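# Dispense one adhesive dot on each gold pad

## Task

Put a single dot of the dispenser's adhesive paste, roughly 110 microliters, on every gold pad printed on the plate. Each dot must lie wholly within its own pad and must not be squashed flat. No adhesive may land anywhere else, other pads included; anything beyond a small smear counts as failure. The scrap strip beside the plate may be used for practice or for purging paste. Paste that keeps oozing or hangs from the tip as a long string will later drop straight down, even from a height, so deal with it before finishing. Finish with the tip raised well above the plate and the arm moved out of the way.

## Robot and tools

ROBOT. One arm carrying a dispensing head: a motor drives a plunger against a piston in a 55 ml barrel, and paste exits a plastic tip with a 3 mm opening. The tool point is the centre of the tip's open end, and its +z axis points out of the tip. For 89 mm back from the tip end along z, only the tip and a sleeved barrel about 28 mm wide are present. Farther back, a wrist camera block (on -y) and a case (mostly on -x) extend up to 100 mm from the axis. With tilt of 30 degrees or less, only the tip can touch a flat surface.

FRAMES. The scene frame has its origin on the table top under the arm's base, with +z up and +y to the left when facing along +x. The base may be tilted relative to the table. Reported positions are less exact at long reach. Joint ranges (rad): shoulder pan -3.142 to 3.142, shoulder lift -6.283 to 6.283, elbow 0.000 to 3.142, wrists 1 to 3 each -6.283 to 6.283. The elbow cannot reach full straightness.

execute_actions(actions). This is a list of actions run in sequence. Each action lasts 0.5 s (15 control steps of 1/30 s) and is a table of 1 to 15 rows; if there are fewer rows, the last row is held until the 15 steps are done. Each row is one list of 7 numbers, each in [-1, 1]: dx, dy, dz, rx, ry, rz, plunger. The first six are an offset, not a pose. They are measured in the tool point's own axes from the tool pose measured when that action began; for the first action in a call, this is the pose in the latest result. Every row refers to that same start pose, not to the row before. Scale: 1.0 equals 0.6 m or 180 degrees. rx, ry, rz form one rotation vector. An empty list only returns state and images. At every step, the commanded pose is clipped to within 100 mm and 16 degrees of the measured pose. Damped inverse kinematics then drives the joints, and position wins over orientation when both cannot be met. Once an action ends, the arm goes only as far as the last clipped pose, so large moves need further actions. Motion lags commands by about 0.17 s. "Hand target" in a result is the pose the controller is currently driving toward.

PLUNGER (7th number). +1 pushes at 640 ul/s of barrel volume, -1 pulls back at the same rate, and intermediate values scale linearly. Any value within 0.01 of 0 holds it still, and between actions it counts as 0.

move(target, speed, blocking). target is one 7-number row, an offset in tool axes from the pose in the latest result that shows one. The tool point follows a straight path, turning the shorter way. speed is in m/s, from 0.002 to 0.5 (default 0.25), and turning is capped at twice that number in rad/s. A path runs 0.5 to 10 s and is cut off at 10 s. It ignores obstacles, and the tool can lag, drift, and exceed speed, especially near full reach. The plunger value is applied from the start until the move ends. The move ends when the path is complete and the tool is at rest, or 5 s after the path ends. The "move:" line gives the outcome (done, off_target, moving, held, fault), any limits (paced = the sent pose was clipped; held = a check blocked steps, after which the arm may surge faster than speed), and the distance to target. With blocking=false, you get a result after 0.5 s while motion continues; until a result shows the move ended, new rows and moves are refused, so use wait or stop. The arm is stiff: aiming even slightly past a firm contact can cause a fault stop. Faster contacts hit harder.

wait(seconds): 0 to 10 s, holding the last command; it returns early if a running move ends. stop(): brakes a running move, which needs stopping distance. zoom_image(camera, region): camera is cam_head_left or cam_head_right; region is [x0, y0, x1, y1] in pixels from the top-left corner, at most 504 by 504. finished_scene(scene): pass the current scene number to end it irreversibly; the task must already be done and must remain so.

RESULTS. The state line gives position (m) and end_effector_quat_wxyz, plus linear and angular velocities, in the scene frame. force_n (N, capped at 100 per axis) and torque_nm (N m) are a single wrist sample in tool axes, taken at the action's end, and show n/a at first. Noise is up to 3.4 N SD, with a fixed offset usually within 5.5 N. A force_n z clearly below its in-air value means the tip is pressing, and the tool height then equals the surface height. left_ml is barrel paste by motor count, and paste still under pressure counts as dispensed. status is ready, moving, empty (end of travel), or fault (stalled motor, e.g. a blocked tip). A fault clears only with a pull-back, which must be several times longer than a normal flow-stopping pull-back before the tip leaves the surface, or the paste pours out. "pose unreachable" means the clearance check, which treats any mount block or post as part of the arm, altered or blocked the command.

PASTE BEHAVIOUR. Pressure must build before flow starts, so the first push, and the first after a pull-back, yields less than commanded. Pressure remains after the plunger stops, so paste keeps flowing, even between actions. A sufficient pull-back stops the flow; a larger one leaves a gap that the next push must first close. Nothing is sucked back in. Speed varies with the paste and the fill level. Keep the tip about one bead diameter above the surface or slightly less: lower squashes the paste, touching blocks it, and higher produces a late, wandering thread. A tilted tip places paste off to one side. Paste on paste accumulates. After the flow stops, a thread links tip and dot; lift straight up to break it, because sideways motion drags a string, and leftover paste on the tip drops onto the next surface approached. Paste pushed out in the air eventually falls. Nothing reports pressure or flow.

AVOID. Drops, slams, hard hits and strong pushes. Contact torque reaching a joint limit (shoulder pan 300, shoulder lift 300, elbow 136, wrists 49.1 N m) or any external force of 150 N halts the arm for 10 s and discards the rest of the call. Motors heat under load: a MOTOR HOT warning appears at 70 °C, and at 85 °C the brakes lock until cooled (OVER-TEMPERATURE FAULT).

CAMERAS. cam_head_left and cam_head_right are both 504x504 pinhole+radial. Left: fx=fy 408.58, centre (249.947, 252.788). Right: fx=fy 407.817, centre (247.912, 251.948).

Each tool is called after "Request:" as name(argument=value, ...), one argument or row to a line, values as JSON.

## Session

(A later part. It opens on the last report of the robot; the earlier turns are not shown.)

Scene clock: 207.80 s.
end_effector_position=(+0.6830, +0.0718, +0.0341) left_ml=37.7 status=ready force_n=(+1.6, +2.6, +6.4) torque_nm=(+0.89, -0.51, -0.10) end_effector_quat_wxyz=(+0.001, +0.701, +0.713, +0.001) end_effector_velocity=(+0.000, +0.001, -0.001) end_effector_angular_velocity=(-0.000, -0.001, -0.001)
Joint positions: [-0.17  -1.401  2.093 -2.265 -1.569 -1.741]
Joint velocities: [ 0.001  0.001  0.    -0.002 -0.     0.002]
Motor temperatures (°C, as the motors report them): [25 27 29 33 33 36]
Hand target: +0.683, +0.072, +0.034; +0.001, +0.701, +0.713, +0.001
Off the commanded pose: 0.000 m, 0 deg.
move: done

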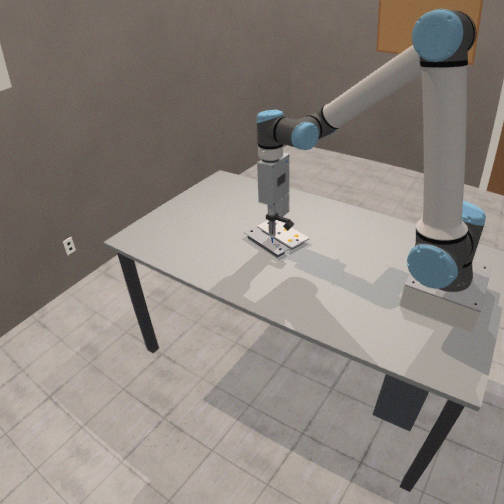

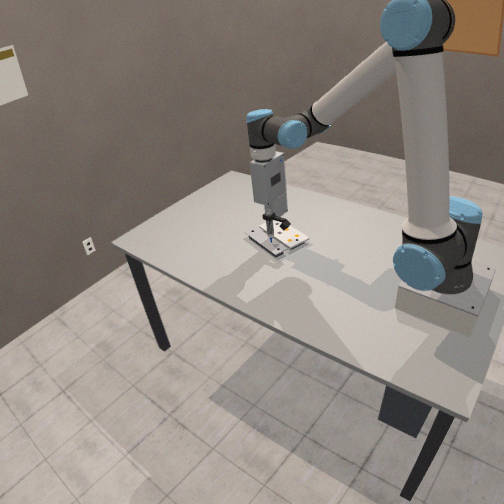

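Request:
execute_actions(
  actions=[
    [[0,0,0.0023,0,0,0,0.65625]],
  ],
)

Request:
zoom_image(
  camera="cam_head_left",
  region=[258, 230, 286, 254],
)

Request:
wait(
  seconds=2,
)

Request:
zoom_image(
  camera="cam_head_left",
  region=[258, 230, 286, 254],
)

Request:
wait(
  seconds=6,
)

Request:
zoom_image(
  camera="cam_head_left",
  region=[258, 230, 286, 254],
)

Scene clock: 212.73 s.
end_effector_position=(+0.6830, +0.0719, +0.0327) left_ml=37.5 status=moving force_n=(-0.3, +1.4, +5.8) torque_nm=(+0.46, +0.23, -0.12) end_effector_quat_wxyz=(+0.001, +0.701, +0.713, +0.001) end_effector_velocity=(+0.000, -0.000, +0.000) end_effector_angular_velocity=(-0.000, -0.000, -0.000)
Joint positions: [-0.169 -1.399  2.094 -2.267 -1.569 -1.741]
Joint velocities: [-0. -0.  0. -0. -0. -0.]
Motor temperatures (°C, as the motors report them): [25 27 29 33 33 36]
Hand target: +0.683, +0.072, +0.033; +0.001, +0.701, +0.713, +0.001
Off the commanded pose: 0.000 m, 0 deg.

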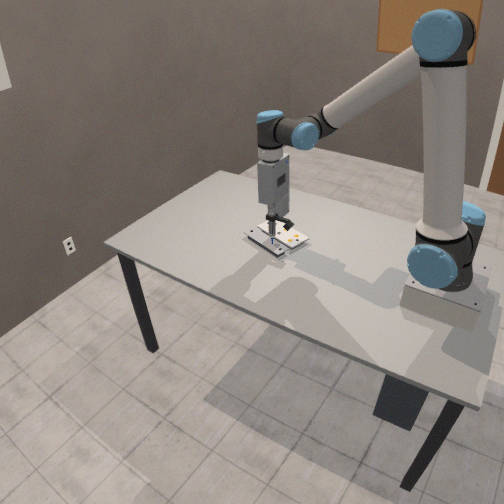

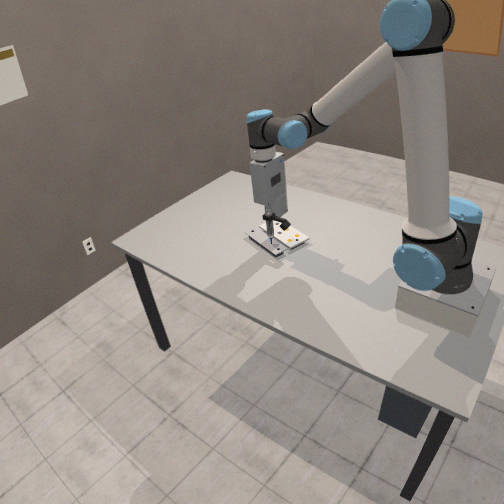

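Region (258, 230, 286, 254) of cam_head_left's 504x504 image, scaled by 18.000, with more detail than that image has; it fills the top 432 rows of this view, and the rest is white.

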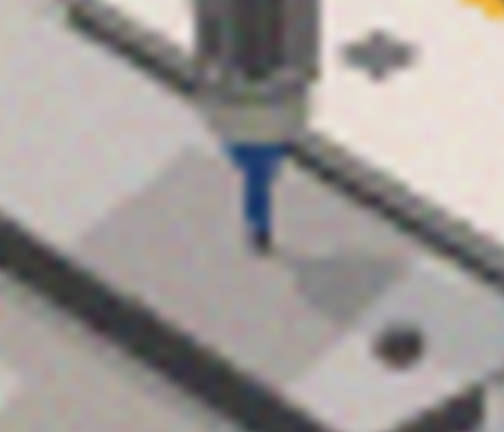

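Scene clock: 214.73 s.
end_effector_position=(+0.6830, +0.0718, +0.0327) left_ml=37.5 status=ready force_n=(+1.7, +3.3, +5.8) torque_nm=(+1.05, -0.42, -0.11) end_effector_quat_wxyz=(+0.001, +0.701, +0.713, +0.001) end_effector_velocity=(+0.000, -0.001, +0.001) end_effector_angular_velocity=(-0.000, -0.001, -0.001)
Joint positions: [-0.17  -1.399  2.094 -2.267 -1.569 -1.741]
Joint velocities: [-0.001 -0.001 -0.    -0.    -0.     0.   ]
Motor temperatures (°C, as the motors report them): [25 27 29 33 33 36]
Hand target: +0.683, +0.072, +0.033; +0.001, +0.701, +0.713, +0.001
Off the commanded pose: 0.000 m, 0 deg.
wait: 2.00 s; at rest by 0.20 s

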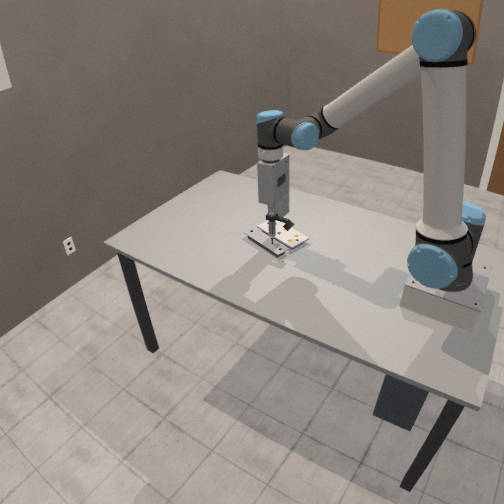

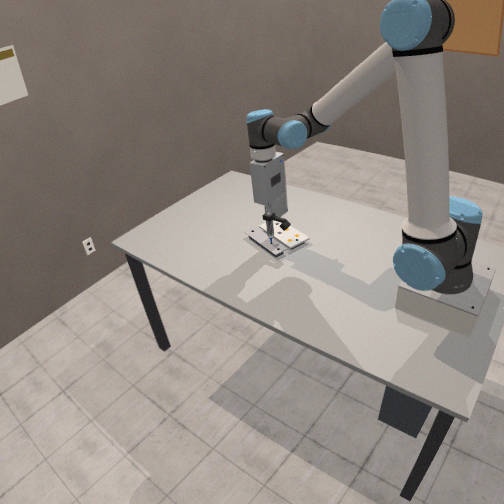

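Region (258, 230, 286, 254) of cam_head_left's 504x504 image, scaled by 18.000, with more detail than that image has; it fills the top 432 rows of this view, and the rest is white.

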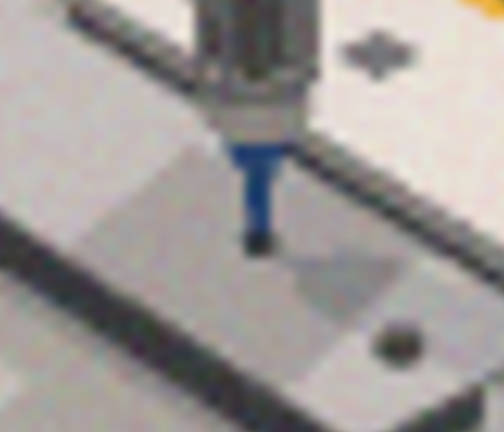

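Scene clock: 220.73 s.
end_effector_position=(+0.6830, +0.0718, +0.0327) left_ml=37.5 status=ready force_n=(+0.0, +3.0, +7.3) torque_nm=(+0.95, +0.11, -0.12) end_effector_quat_wxyz=(+0.001, +0.701, +0.713, +0.001) end_effector_velocity=(-0.000, +0.001, +0.000) end_effector_angular_velocity=(-0.000, +0.000, +0.001)
Joint positions: [-0.17  -1.399  2.094 -2.267 -1.569 -1.741]
Joint velocities: [ 0.001 -0.001  0.     0.001 -0.     0.   ]
Motor temperatures (°C, as the motors report them): [25 27 29 33 33 36]
Hand target: +0.683, +0.072, +0.033; +0.001, +0.701, +0.713, +0.001
Off the commanded pose: 0.000 m, 0 deg.
wait: 6.00 s; at rest by 0.17 s

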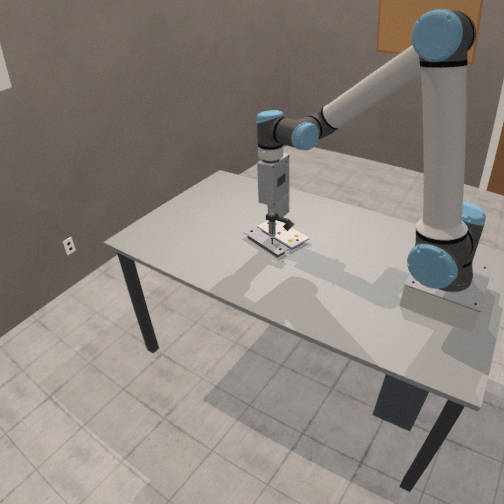

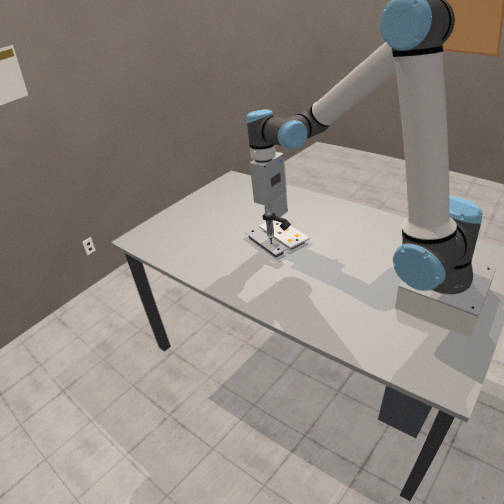

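Region (258, 230, 286, 254) of cam_head_left's 504x504 image, scaled by 18.000, with more detail than that image has; it fills the top 432 rows of this view, and the rest is white.

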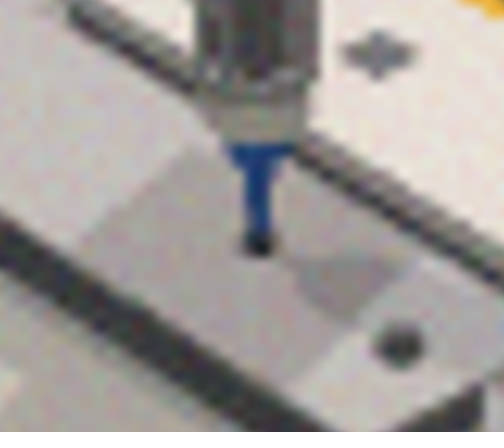

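Request:
execute_actions(
  actions=[
    [[0,0,0,0,0,0,-1],[0,0,0,0,0,0,-1],[0,0,0,0,0,0,-1],[0,0,0,0,0,0,-1],[0,0,0,0,0,0,-0.6875],[0,0,-0.002,0,0,0,0],[0,0,-0.004,0,0,0,0],[0,0,-0.007,0,0,0,0],[0,0,-0.01,0,0,0,0],[0,0,-0.013,0,0,0,0],[0,0,-0.016,0,0,0,0],[0,0,-0.019,0,0,0,0],[0,0,-0.022,0,0,0,0],[0,0,-0.025,0,0,0,0]],
  ],
)

Request:
wait(
  seconds=1,
)

Request:
zoom_image(
  camera="cam_head_left",
  region=[258, 230, 286, 254],
)

Request:
zoom_image(
  camera="cam_head_right",
  region=[258, 230, 286, 254],
)

Scene clock: 231.80 s.
end_effector_position=(+0.6829, +0.0719, +0.0431) left_ml=37.6 status=ready force_n=(+0.0, +2.2, +6.2) torque_nm=(+0.72, +0.15, -0.09) end_effector_quat_wxyz=(+0.001, +0.701, +0.713, +0.001) end_effector_velocity=(+0.002, +0.000, +0.049) end_effector_angular_velocity=(+0.000, -0.004, +0.001)
Joint positions: [-0.17  -1.412  2.086 -2.247 -1.569 -1.741]
Joint velocities: [ 0.    -0.057 -0.04   0.093  0.001 -0.001]
Motor temperatures (°C, as the motors report them): [25 27 29 33 33 36]
Hand target: +0.683, +0.072, +0.048; +0.001, +0.701, +0.713, +0.001
Off the commanded pose: 0.005 m, 0 deg.

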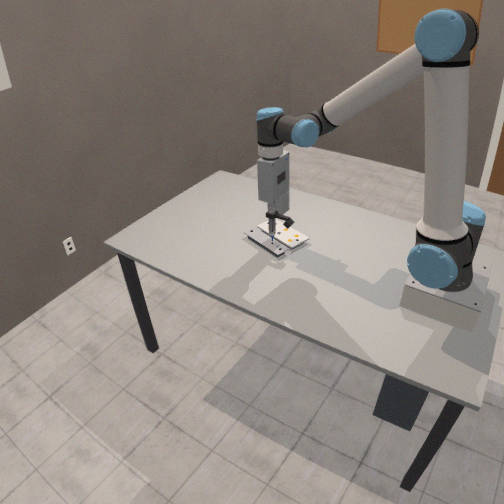

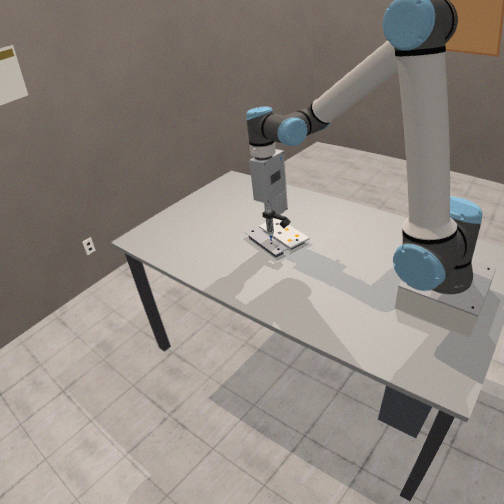

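Scene clock: 232.80 s.
end_effector_position=(+0.6830, +0.0718, +0.0476) left_ml=37.6 status=ready force_n=(+1.8, +4.1, +4.1) torque_nm=(+1.45, -0.57, -0.09) end_effector_quat_wxyz=(+0.001, +0.701, +0.713, +0.001) end_effector_velocity=(+0.000, +0.001, -0.000) end_effector_angular_velocity=(+0.000, -0.000, +0.001)
Joint positions: [-0.17  -1.417  2.083 -2.238 -1.569 -1.741]
Joint velocities: [ 0.001  0.     0.    -0.     0.     0.   ]
Motor temperatures (°C, as the motors report them): [25 27 29 33 33 36]
Hand target: +0.683, +0.072, +0.048; +0.001, +0.701, +0.713, +0.001
Off the commanded pose: 0.000 m, 0 deg.
wait: 1.00 s; at rest by 0.27 s

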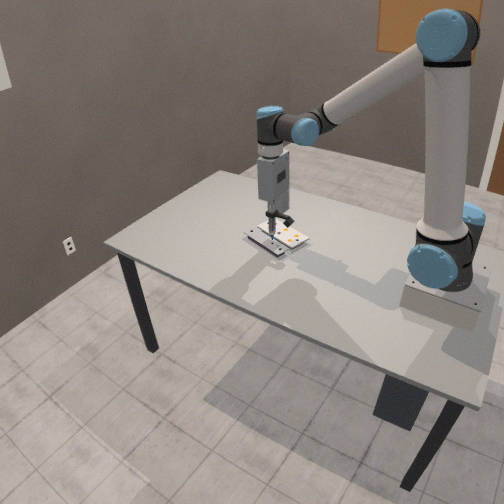

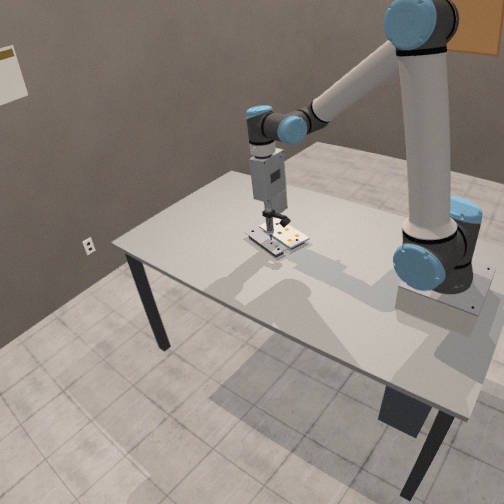

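Region (258, 230, 286, 254) of cam_head_left's 504x504 image, scaled by 18.000, with more detail than that image has; it fills the top 432 rows of this view, and the rest is white.

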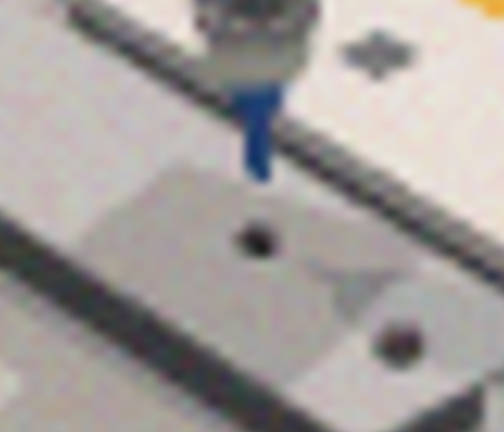

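Region (258, 230, 286, 254) of cam_head_right's 504x504 image, scaled by 18.000, with more detail than that image has; it fills the top 432 rows of this view, and the rest is white.

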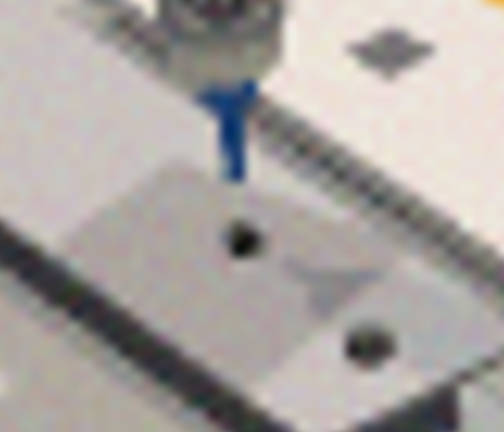

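Request:
execute_actions(
  actions=[
    [[-0.002,0.006,0,0,0,0,0],[-0.004,0.012,0,0,0,0,0],[-0.006,0.018,0.001,0,0,0,0],[-0.008,0.024,0.003,0,0,0,0],[-0.011,0.0315,0.006,0,0,0,0],[-0.011,0.0315,0.009,0,0,0,0],[-0.011,0.0315,0.012,0,0,0,0],[-0.011,0.0315,0.015,0,0,0,0],[-0.011,0.0315,0.018,0,0,0,0],[-0.011,0.0315,0.021,0,0,0,0],[-0.011,0.0315,0.0248,0,0,0,0]],
  ],
)

Request:
wait(
  seconds=0.5,
)

Request:
execute_actions(
  actions=[
    [[0,0,0,0,0,0,0.65625]],
  ],
)

Request:
wait(
  seconds=1,
)

Request:
zoom_image(
  camera="cam_head_left",
  region=[258, 230, 286, 254],
)

Request:
wait(
  seconds=10,
)

Request:
zoom_image(
  camera="cam_head_left",
  region=[258, 230, 286, 254],
)

Scene clock: 241.30 s.
end_effector_position=(+0.7020, +0.0656, +0.0345) left_ml=37.6 status=ready force_n=(+0.5, +4.7, +7.1) torque_nm=(+1.61, -0.04, -0.05) end_effector_quat_wxyz=(+0.001, +0.701, +0.713, +0.001) end_effector_velocity=(+0.003, -0.000, -0.019) end_effector_angular_velocity=(+0.001, +0.001, +0.001)
Joint positions: [-0.174 -1.374  2.059 -2.257 -1.569 -1.746]
Joint velocities: [-0.     0.027  0.009 -0.036  0.001 -0.001]
Motor temperatures (°C, as the motors report them): [25 27 29 33 33 36]
Hand target: +0.702, +0.066, +0.033; +0.001, +0.701, +0.713, +0.001
Off the commanded pose: 0.002 m, 0 deg.

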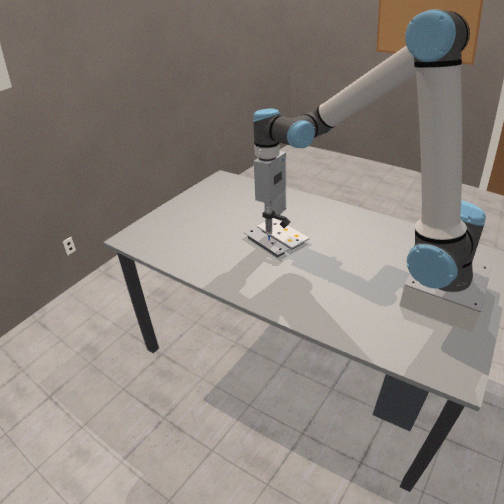

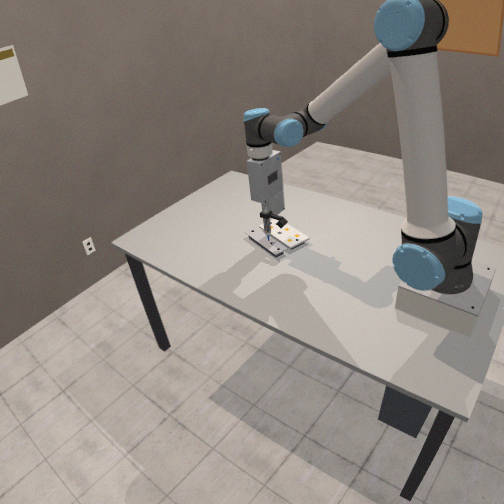

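Scene clock: 241.80 s.
end_effector_position=(+0.7021, +0.0656, +0.0328) left_ml=37.6 status=ready force_n=(+0.8, +3.5, +5.8) torque_nm=(+1.16, -0.14, -0.13) end_effector_quat_wxyz=(+0.001, +0.701, +0.713, +0.001) end_effector_velocity=(-0.000, -0.000, +0.000) end_effector_angular_velocity=(-0.002, -0.000, +0.001)
Joint positions: [-0.174 -1.372  2.06  -2.26  -1.569 -1.746]
Joint velocities: [ 0.001 -0.     0.    -0.    -0.002  0.   ]
Motor temperatures (°C, as the motors report them): [25 27 29 33 33 36]
Hand target: +0.702, +0.066, +0.033; +0.001, +0.701, +0.713, +0.001
Off the commanded pose: 0.000 m, 0 deg.
wait: 0.50 s; at rest by 0.17 s

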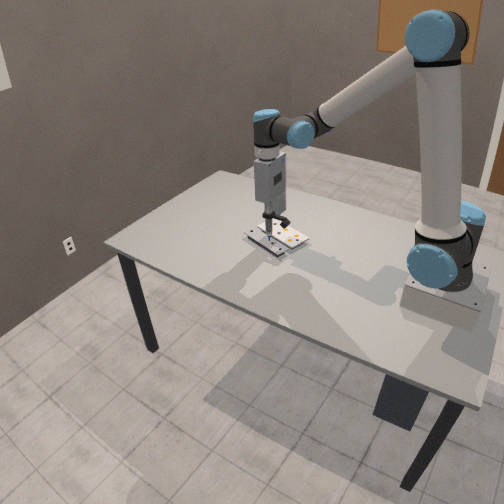

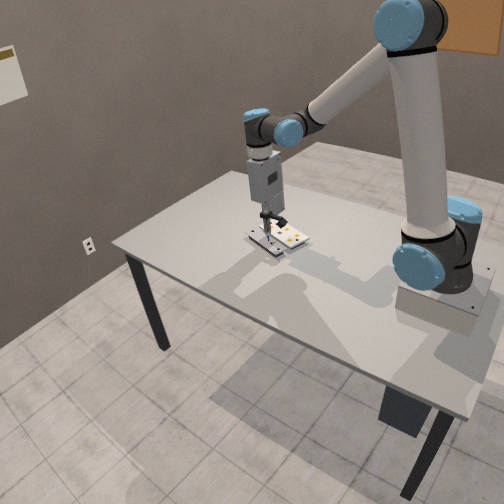

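Scene clock: 242.30 s.
end_effector_position=(+0.7021, +0.0656, +0.0328) left_ml=37.4 status=moving force_n=(+1.1, +3.3, +5.6) torque_nm=(+1.11, -0.27, -0.12) end_effector_quat_wxyz=(+0.001, +0.701, +0.713, +0.001) end_effector_velocity=(+0.000, -0.000, +0.000) end_effector_angular_velocity=(+0.000, -0.000, -0.001)
Joint positions: [-0.174 -1.372  2.06  -2.26  -1.569 -1.746]
Joint velocities: [-0.001 -0.001  0.     0.     0.    -0.   ]
Motor temperatures (°C, as the motors report them): [25 27 29 33 33 36]
Hand target: +0.702, +0.066, +0.033; +0.001, +0.701, +0.713, +0.001
Off the commanded pose: 0.000 m, 0 deg.

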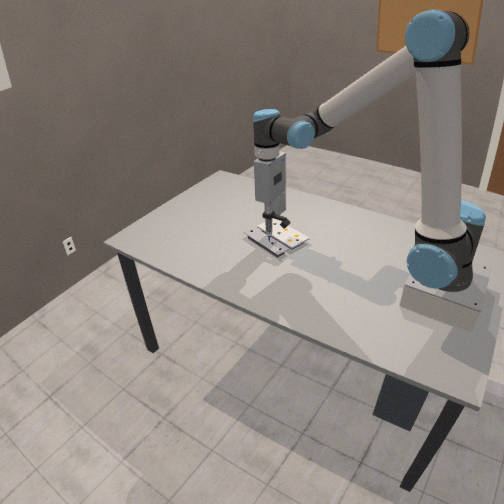

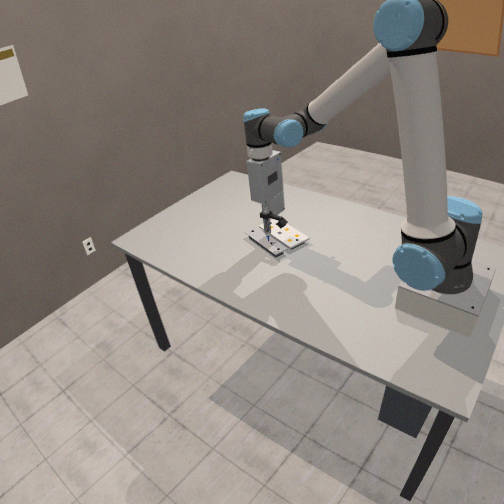

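Scene clock: 243.30 s.
end_effector_position=(+0.7021, +0.0656, +0.0328) left_ml=37.4 status=ready force_n=(+0.6, +1.4, +5.1) torque_nm=(+0.43, -0.04, -0.12) end_effector_quat_wxyz=(+0.001, +0.701, +0.713, +0.001) end_effector_velocity=(-0.000, -0.000, -0.001) end_effector_angular_velocity=(+0.000, +0.001, -0.001)
Joint positions: [-0.174 -1.372  2.06  -2.26  -1.569 -1.746]
Joint velocities: [-0.001  0.001 -0.    -0.     0.     0.   ]
Motor temperatures (°C, as the motors report them): [25 27 29 33 33 36]
Hand target: +0.702, +0.066, +0.033; +0.001, +0.701, +0.713, +0.001
Off the commanded pose: 0.000 m, 0 deg.
wait: 1.00 s; at rest by 0.20 s

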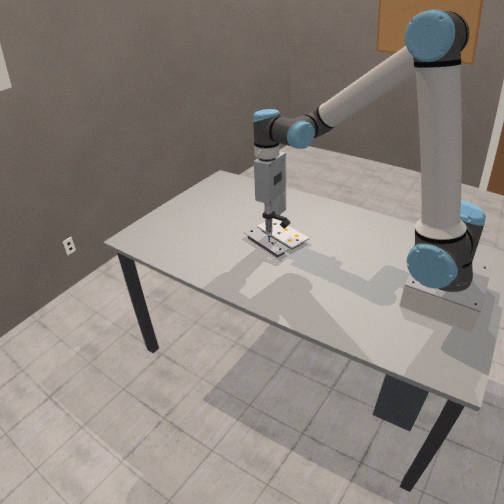

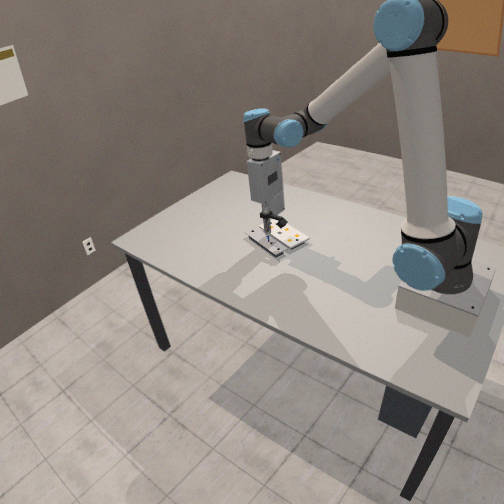

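Region (258, 230, 286, 254) of cam_head_left's 504x504 image, scaled by 18.000, with more detail than that image has; it fills the top 432 rows of this view, and the rest is white.

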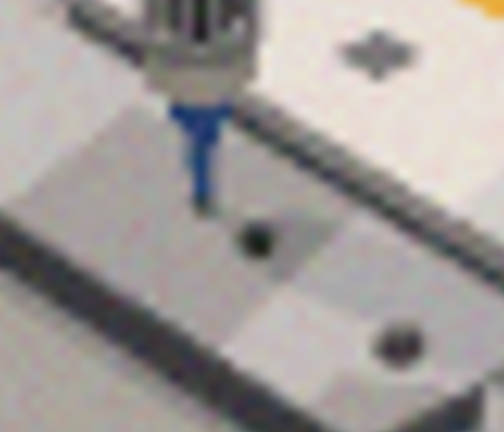

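Scene clock: 253.30 s.
end_effector_position=(+0.7021, +0.0656, +0.0328) left_ml=37.4 status=ready force_n=(-0.4, +1.1, +4.7) torque_nm=(+0.25, +0.27, -0.10) end_effector_quat_wxyz=(+0.001, +0.701, +0.713, +0.001) end_effector_velocity=(-0.001, +0.001, -0.000) end_effector_angular_velocity=(+0.000, +0.002, +0.000)
Joint positions: [-0.174 -1.372  2.06  -2.26  -1.569 -1.746]
Joint velocities: [ 0.001  0.    -0.     0.002 -0.     0.001]
Motor temperatures (°C, as the motors report them): [25 27 29 33 33 36]
Hand target: +0.702, +0.066, +0.033; +0.001, +0.701, +0.713, +0.001
Off the commanded pose: 0.000 m, 0 deg.
wait: 10.00 s; at rest by 0.17 s

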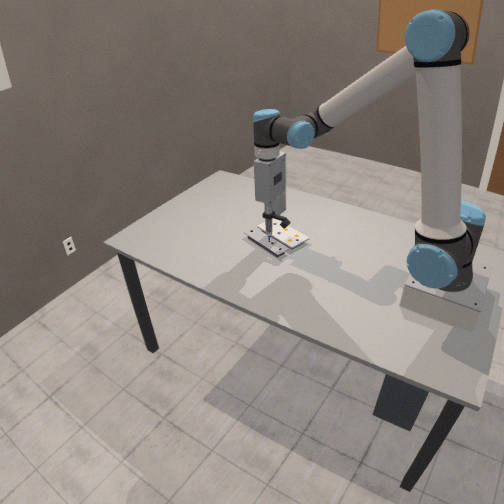

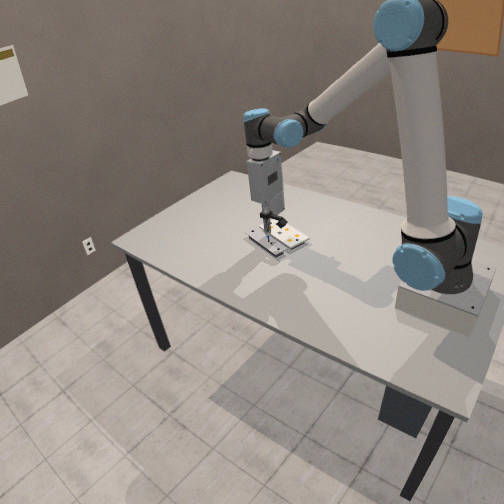

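Region (258, 230, 286, 254) of cam_head_left's 504x504 image, scaled by 18.000, with more detail than that image has; it fills the top 432 rows of this view, and the rest is white.

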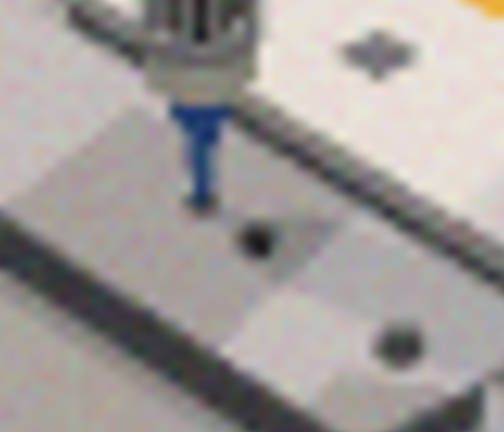

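Request:
wait(
  seconds=4,
)

Request:
execute_actions(
  actions=[
    [[0,0,0,0,0,0,-1],[0,0,0,0,0,0,-1],[0,0,0,0,0,0,-1],[0,0,0,0,0,0,-1],[0,0,0,0,0,0,-0.6875],[0,0,-0.002,0,0,0,0],[0,0,-0.004,0,0,0,0],[0,0,-0.007,0,0,0,0],[0,0,-0.01,0,0,0,0],[0,0,-0.013,0,0,0,0],[0,0,-0.016,0,0,0,0],[0,0,-0.019,0,0,0,0],[0,0,-0.022,0,0,0,0],[0,0,-0.025,0,0,0,0],[0,0,-0.028,0,0,0,0]],
  ],
)

Request:
zoom_image(
  camera="cam_head_left",
  region=[258, 226, 286, 250],
)

Request:
wait(
  seconds=1,
)

Request:
zoom_image(
  camera="cam_head_left",
  region=[258, 226, 286, 250],
)

Request:
zoom_image(
  camera="cam_head_right",
  region=[258, 226, 286, 250],
)

Scene clock: 261.93 s.
end_effector_position=(+0.7021, +0.0656, +0.0328) left_ml=37.4 status=ready force_n=(+2.0, +1.5, +5.8) torque_nm=(+0.38, -0.66, -0.14) end_effector_quat_wxyz=(+0.001, +0.701, +0.713, +0.001) end_effector_velocity=(+0.000, -0.001, +0.001) end_effector_angular_velocity=(+0.001, -0.001, -0.002)
Joint positions: [-0.174 -1.372  2.06  -2.26  -1.569 -1.746]
Joint velocities: [-0.002 -0.001 -0.     0.     0.001  0.   ]
Motor temperatures (°C, as the motors report them): [25 27 29 33 33 36]
Hand target: +0.702, +0.066, +0.033; +0.001, +0.701, +0.713, +0.001
Off the commanded pose: 0.000 m, 0 deg.
wait: 4.00 s; at rest from the start

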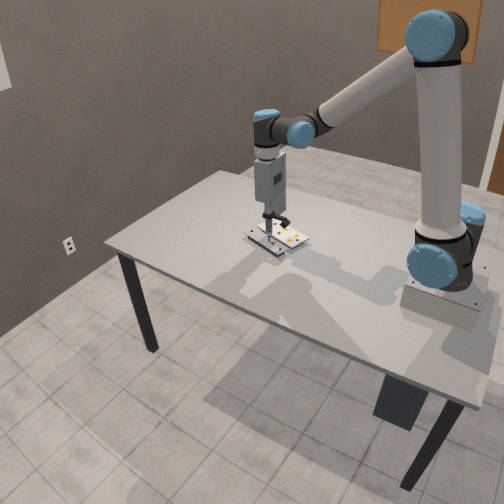

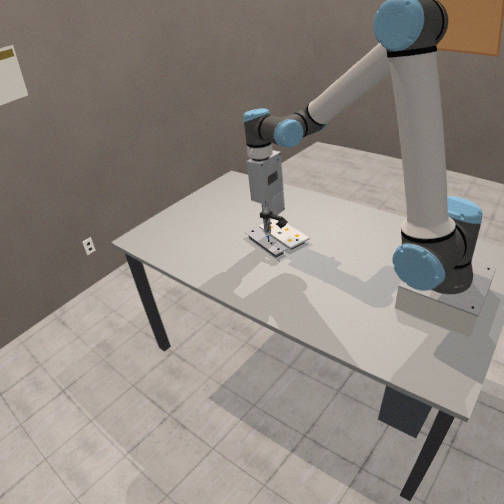

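Scene clock: 262.43 s.
end_effector_position=(+0.7020, +0.0656, +0.0433) left_ml=37.5 status=ready force_n=(+0.8, +2.6, +8.0) torque_nm=(+0.84, -0.11, -0.06) end_effector_quat_wxyz=(+0.001, +0.701, +0.713, +0.001) end_effector_velocity=(+0.000, -0.000, +0.051) end_effector_angular_velocity=(+0.001, -0.000, -0.000)
Joint positions: [-0.174 -1.384  2.052 -2.24  -1.569 -1.746]
Joint velocities: [-0.001 -0.058 -0.041  0.099  0.001 -0.   ]
Motor temperatures (°C, as the motors report them): [25 27 29 33 33 36]
Hand target: +0.702, +0.066, +0.050; +0.001, +0.701, +0.713, +0.001
Off the commanded pose: 0.006 m, 0 deg.

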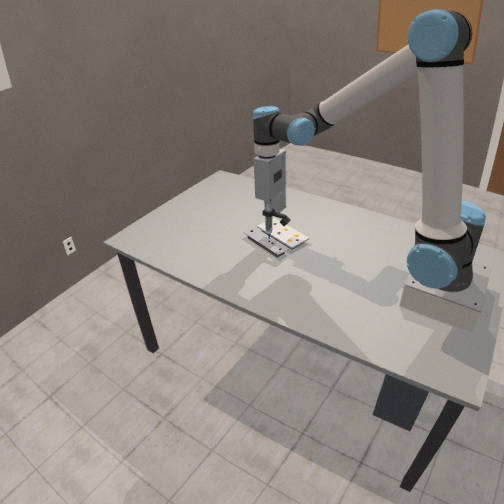

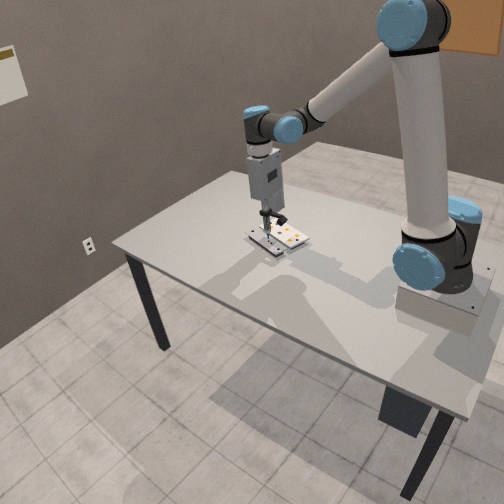

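Region (258, 226, 286, 250) of cam_head_left's 504x504 image, scaled by 18.000, with more detail than that image has; it fills the top 432 rows of this view, and the rest is white.

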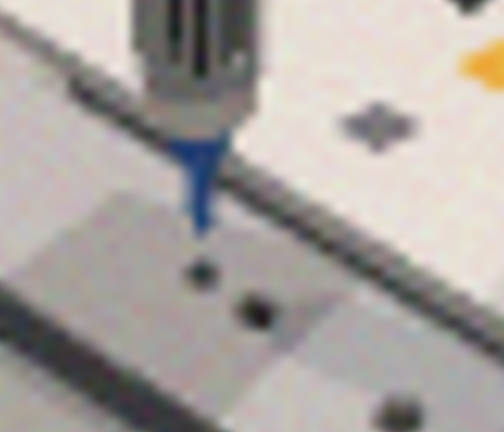

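Scene clock: 263.43 s.
end_effector_position=(+0.7020, +0.0656, +0.0495) left_ml=37.5 status=ready force_n=(+1.9, +3.8, +5.5) torque_nm=(+1.26, -0.59, -0.08) end_effector_quat_wxyz=(+0.001, +0.701, +0.713, +0.001) end_effector_velocity=(+0.000, -0.000, -0.000) end_effector_angular_velocity=(-0.001, +0.000, +0.000)
Joint positions: [-0.174 -1.391  2.047 -2.228 -1.569 -1.746]
Joint velocities: [ 0.     0.001 -0.    -0.001 -0.001 -0.   ]
Motor temperatures (°C, as the motors report them): [25 27 29 33 33 36]
Hand target: +0.702, +0.066, +0.050; +0.001, +0.701, +0.713, +0.001
Off the commanded pose: 0.000 m, 0 deg.
wait: 1.00 s; at rest by 0.30 s

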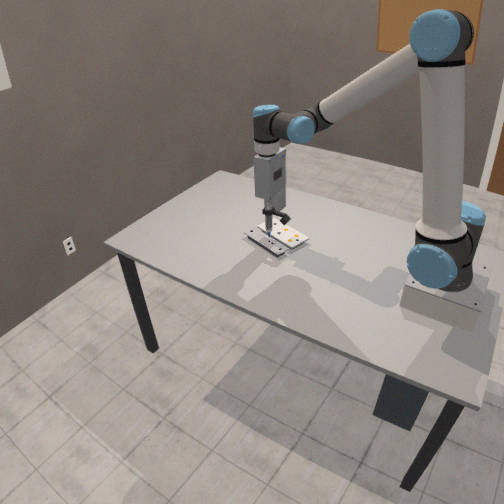

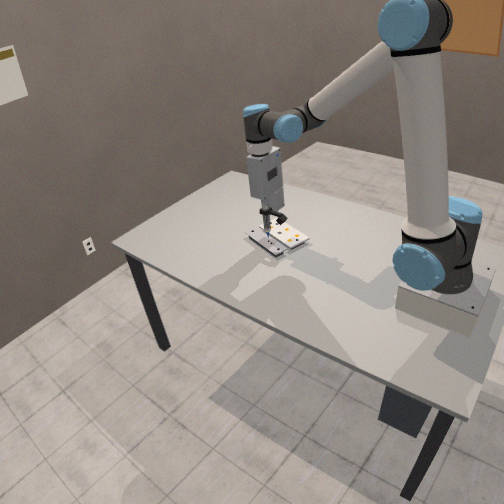

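Region (258, 226, 286, 250) of cam_head_left's 504x504 image, scaled by 18.000, with more detail than that image has; it fills the top 432 rows of this view, and the rest is white.

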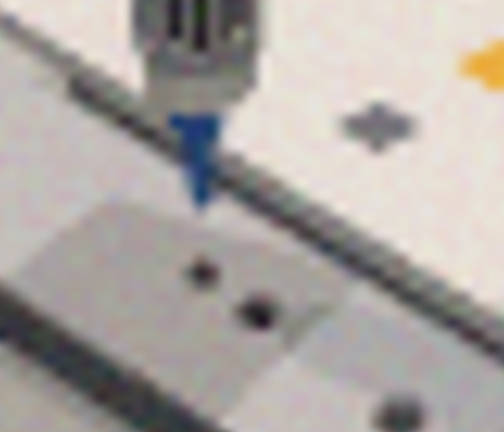

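Region (258, 226, 286, 250) of cam_head_right's 504x504 image, scaled by 18.000, with more detail than that image has; it fills the top 432 rows of this view, and the rest is white.

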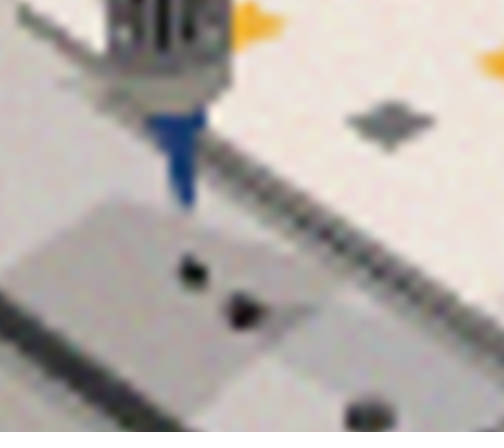

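Request:
move(
  target=[-0.1544, 0.0877, 0.002, 0, 0, 0, 0],
  speed=0.25,
)

Scene clock: 267.63 s.
end_effector_position=(+0.7562, -0.0261, +0.0485) left_ml=37.5 status=ready force_n=(+2.4, +3.0, +5.0) torque_nm=(+1.00, -0.72, -0.13) end_effector_quat_wxyz=(+0.001, +0.701, +0.713, +0.001) end_effector_velocity=(+0.001, -0.001, -0.000) end_effector_angular_velocity=(+0.001, -0.001, +0.000)
Joint positions: [-0.285 -1.314  1.95  -2.208 -1.569 -1.856]
Joint velocities: [-0.001  0.002 -0.002 -0.     0.001 -0.001]
Motor temperatures (°C, as the motors report them): [25 27 29 33 33 36]
Hand target: +0.756, -0.026, +0.048; +0.001, +0.701, +0.713, +0.001
Off the commanded pose: 0.000 m, 0 deg.
move: done

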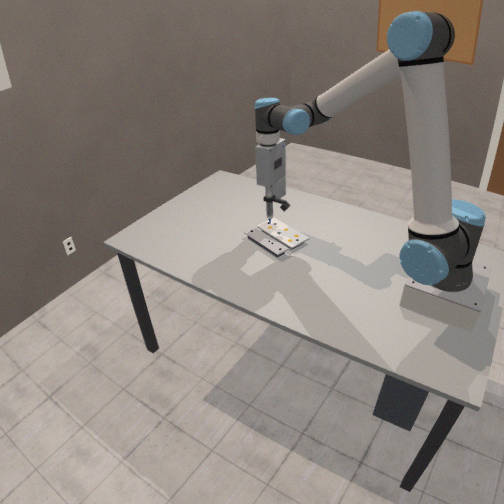

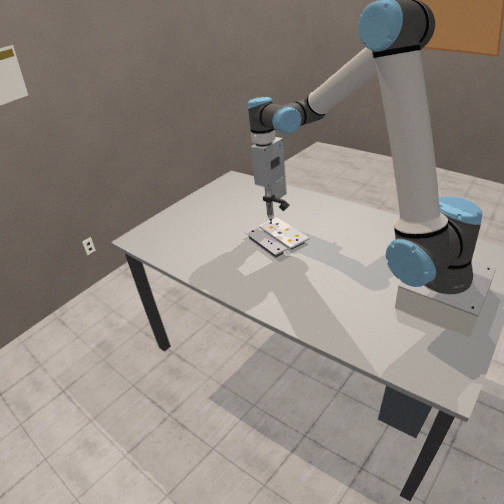

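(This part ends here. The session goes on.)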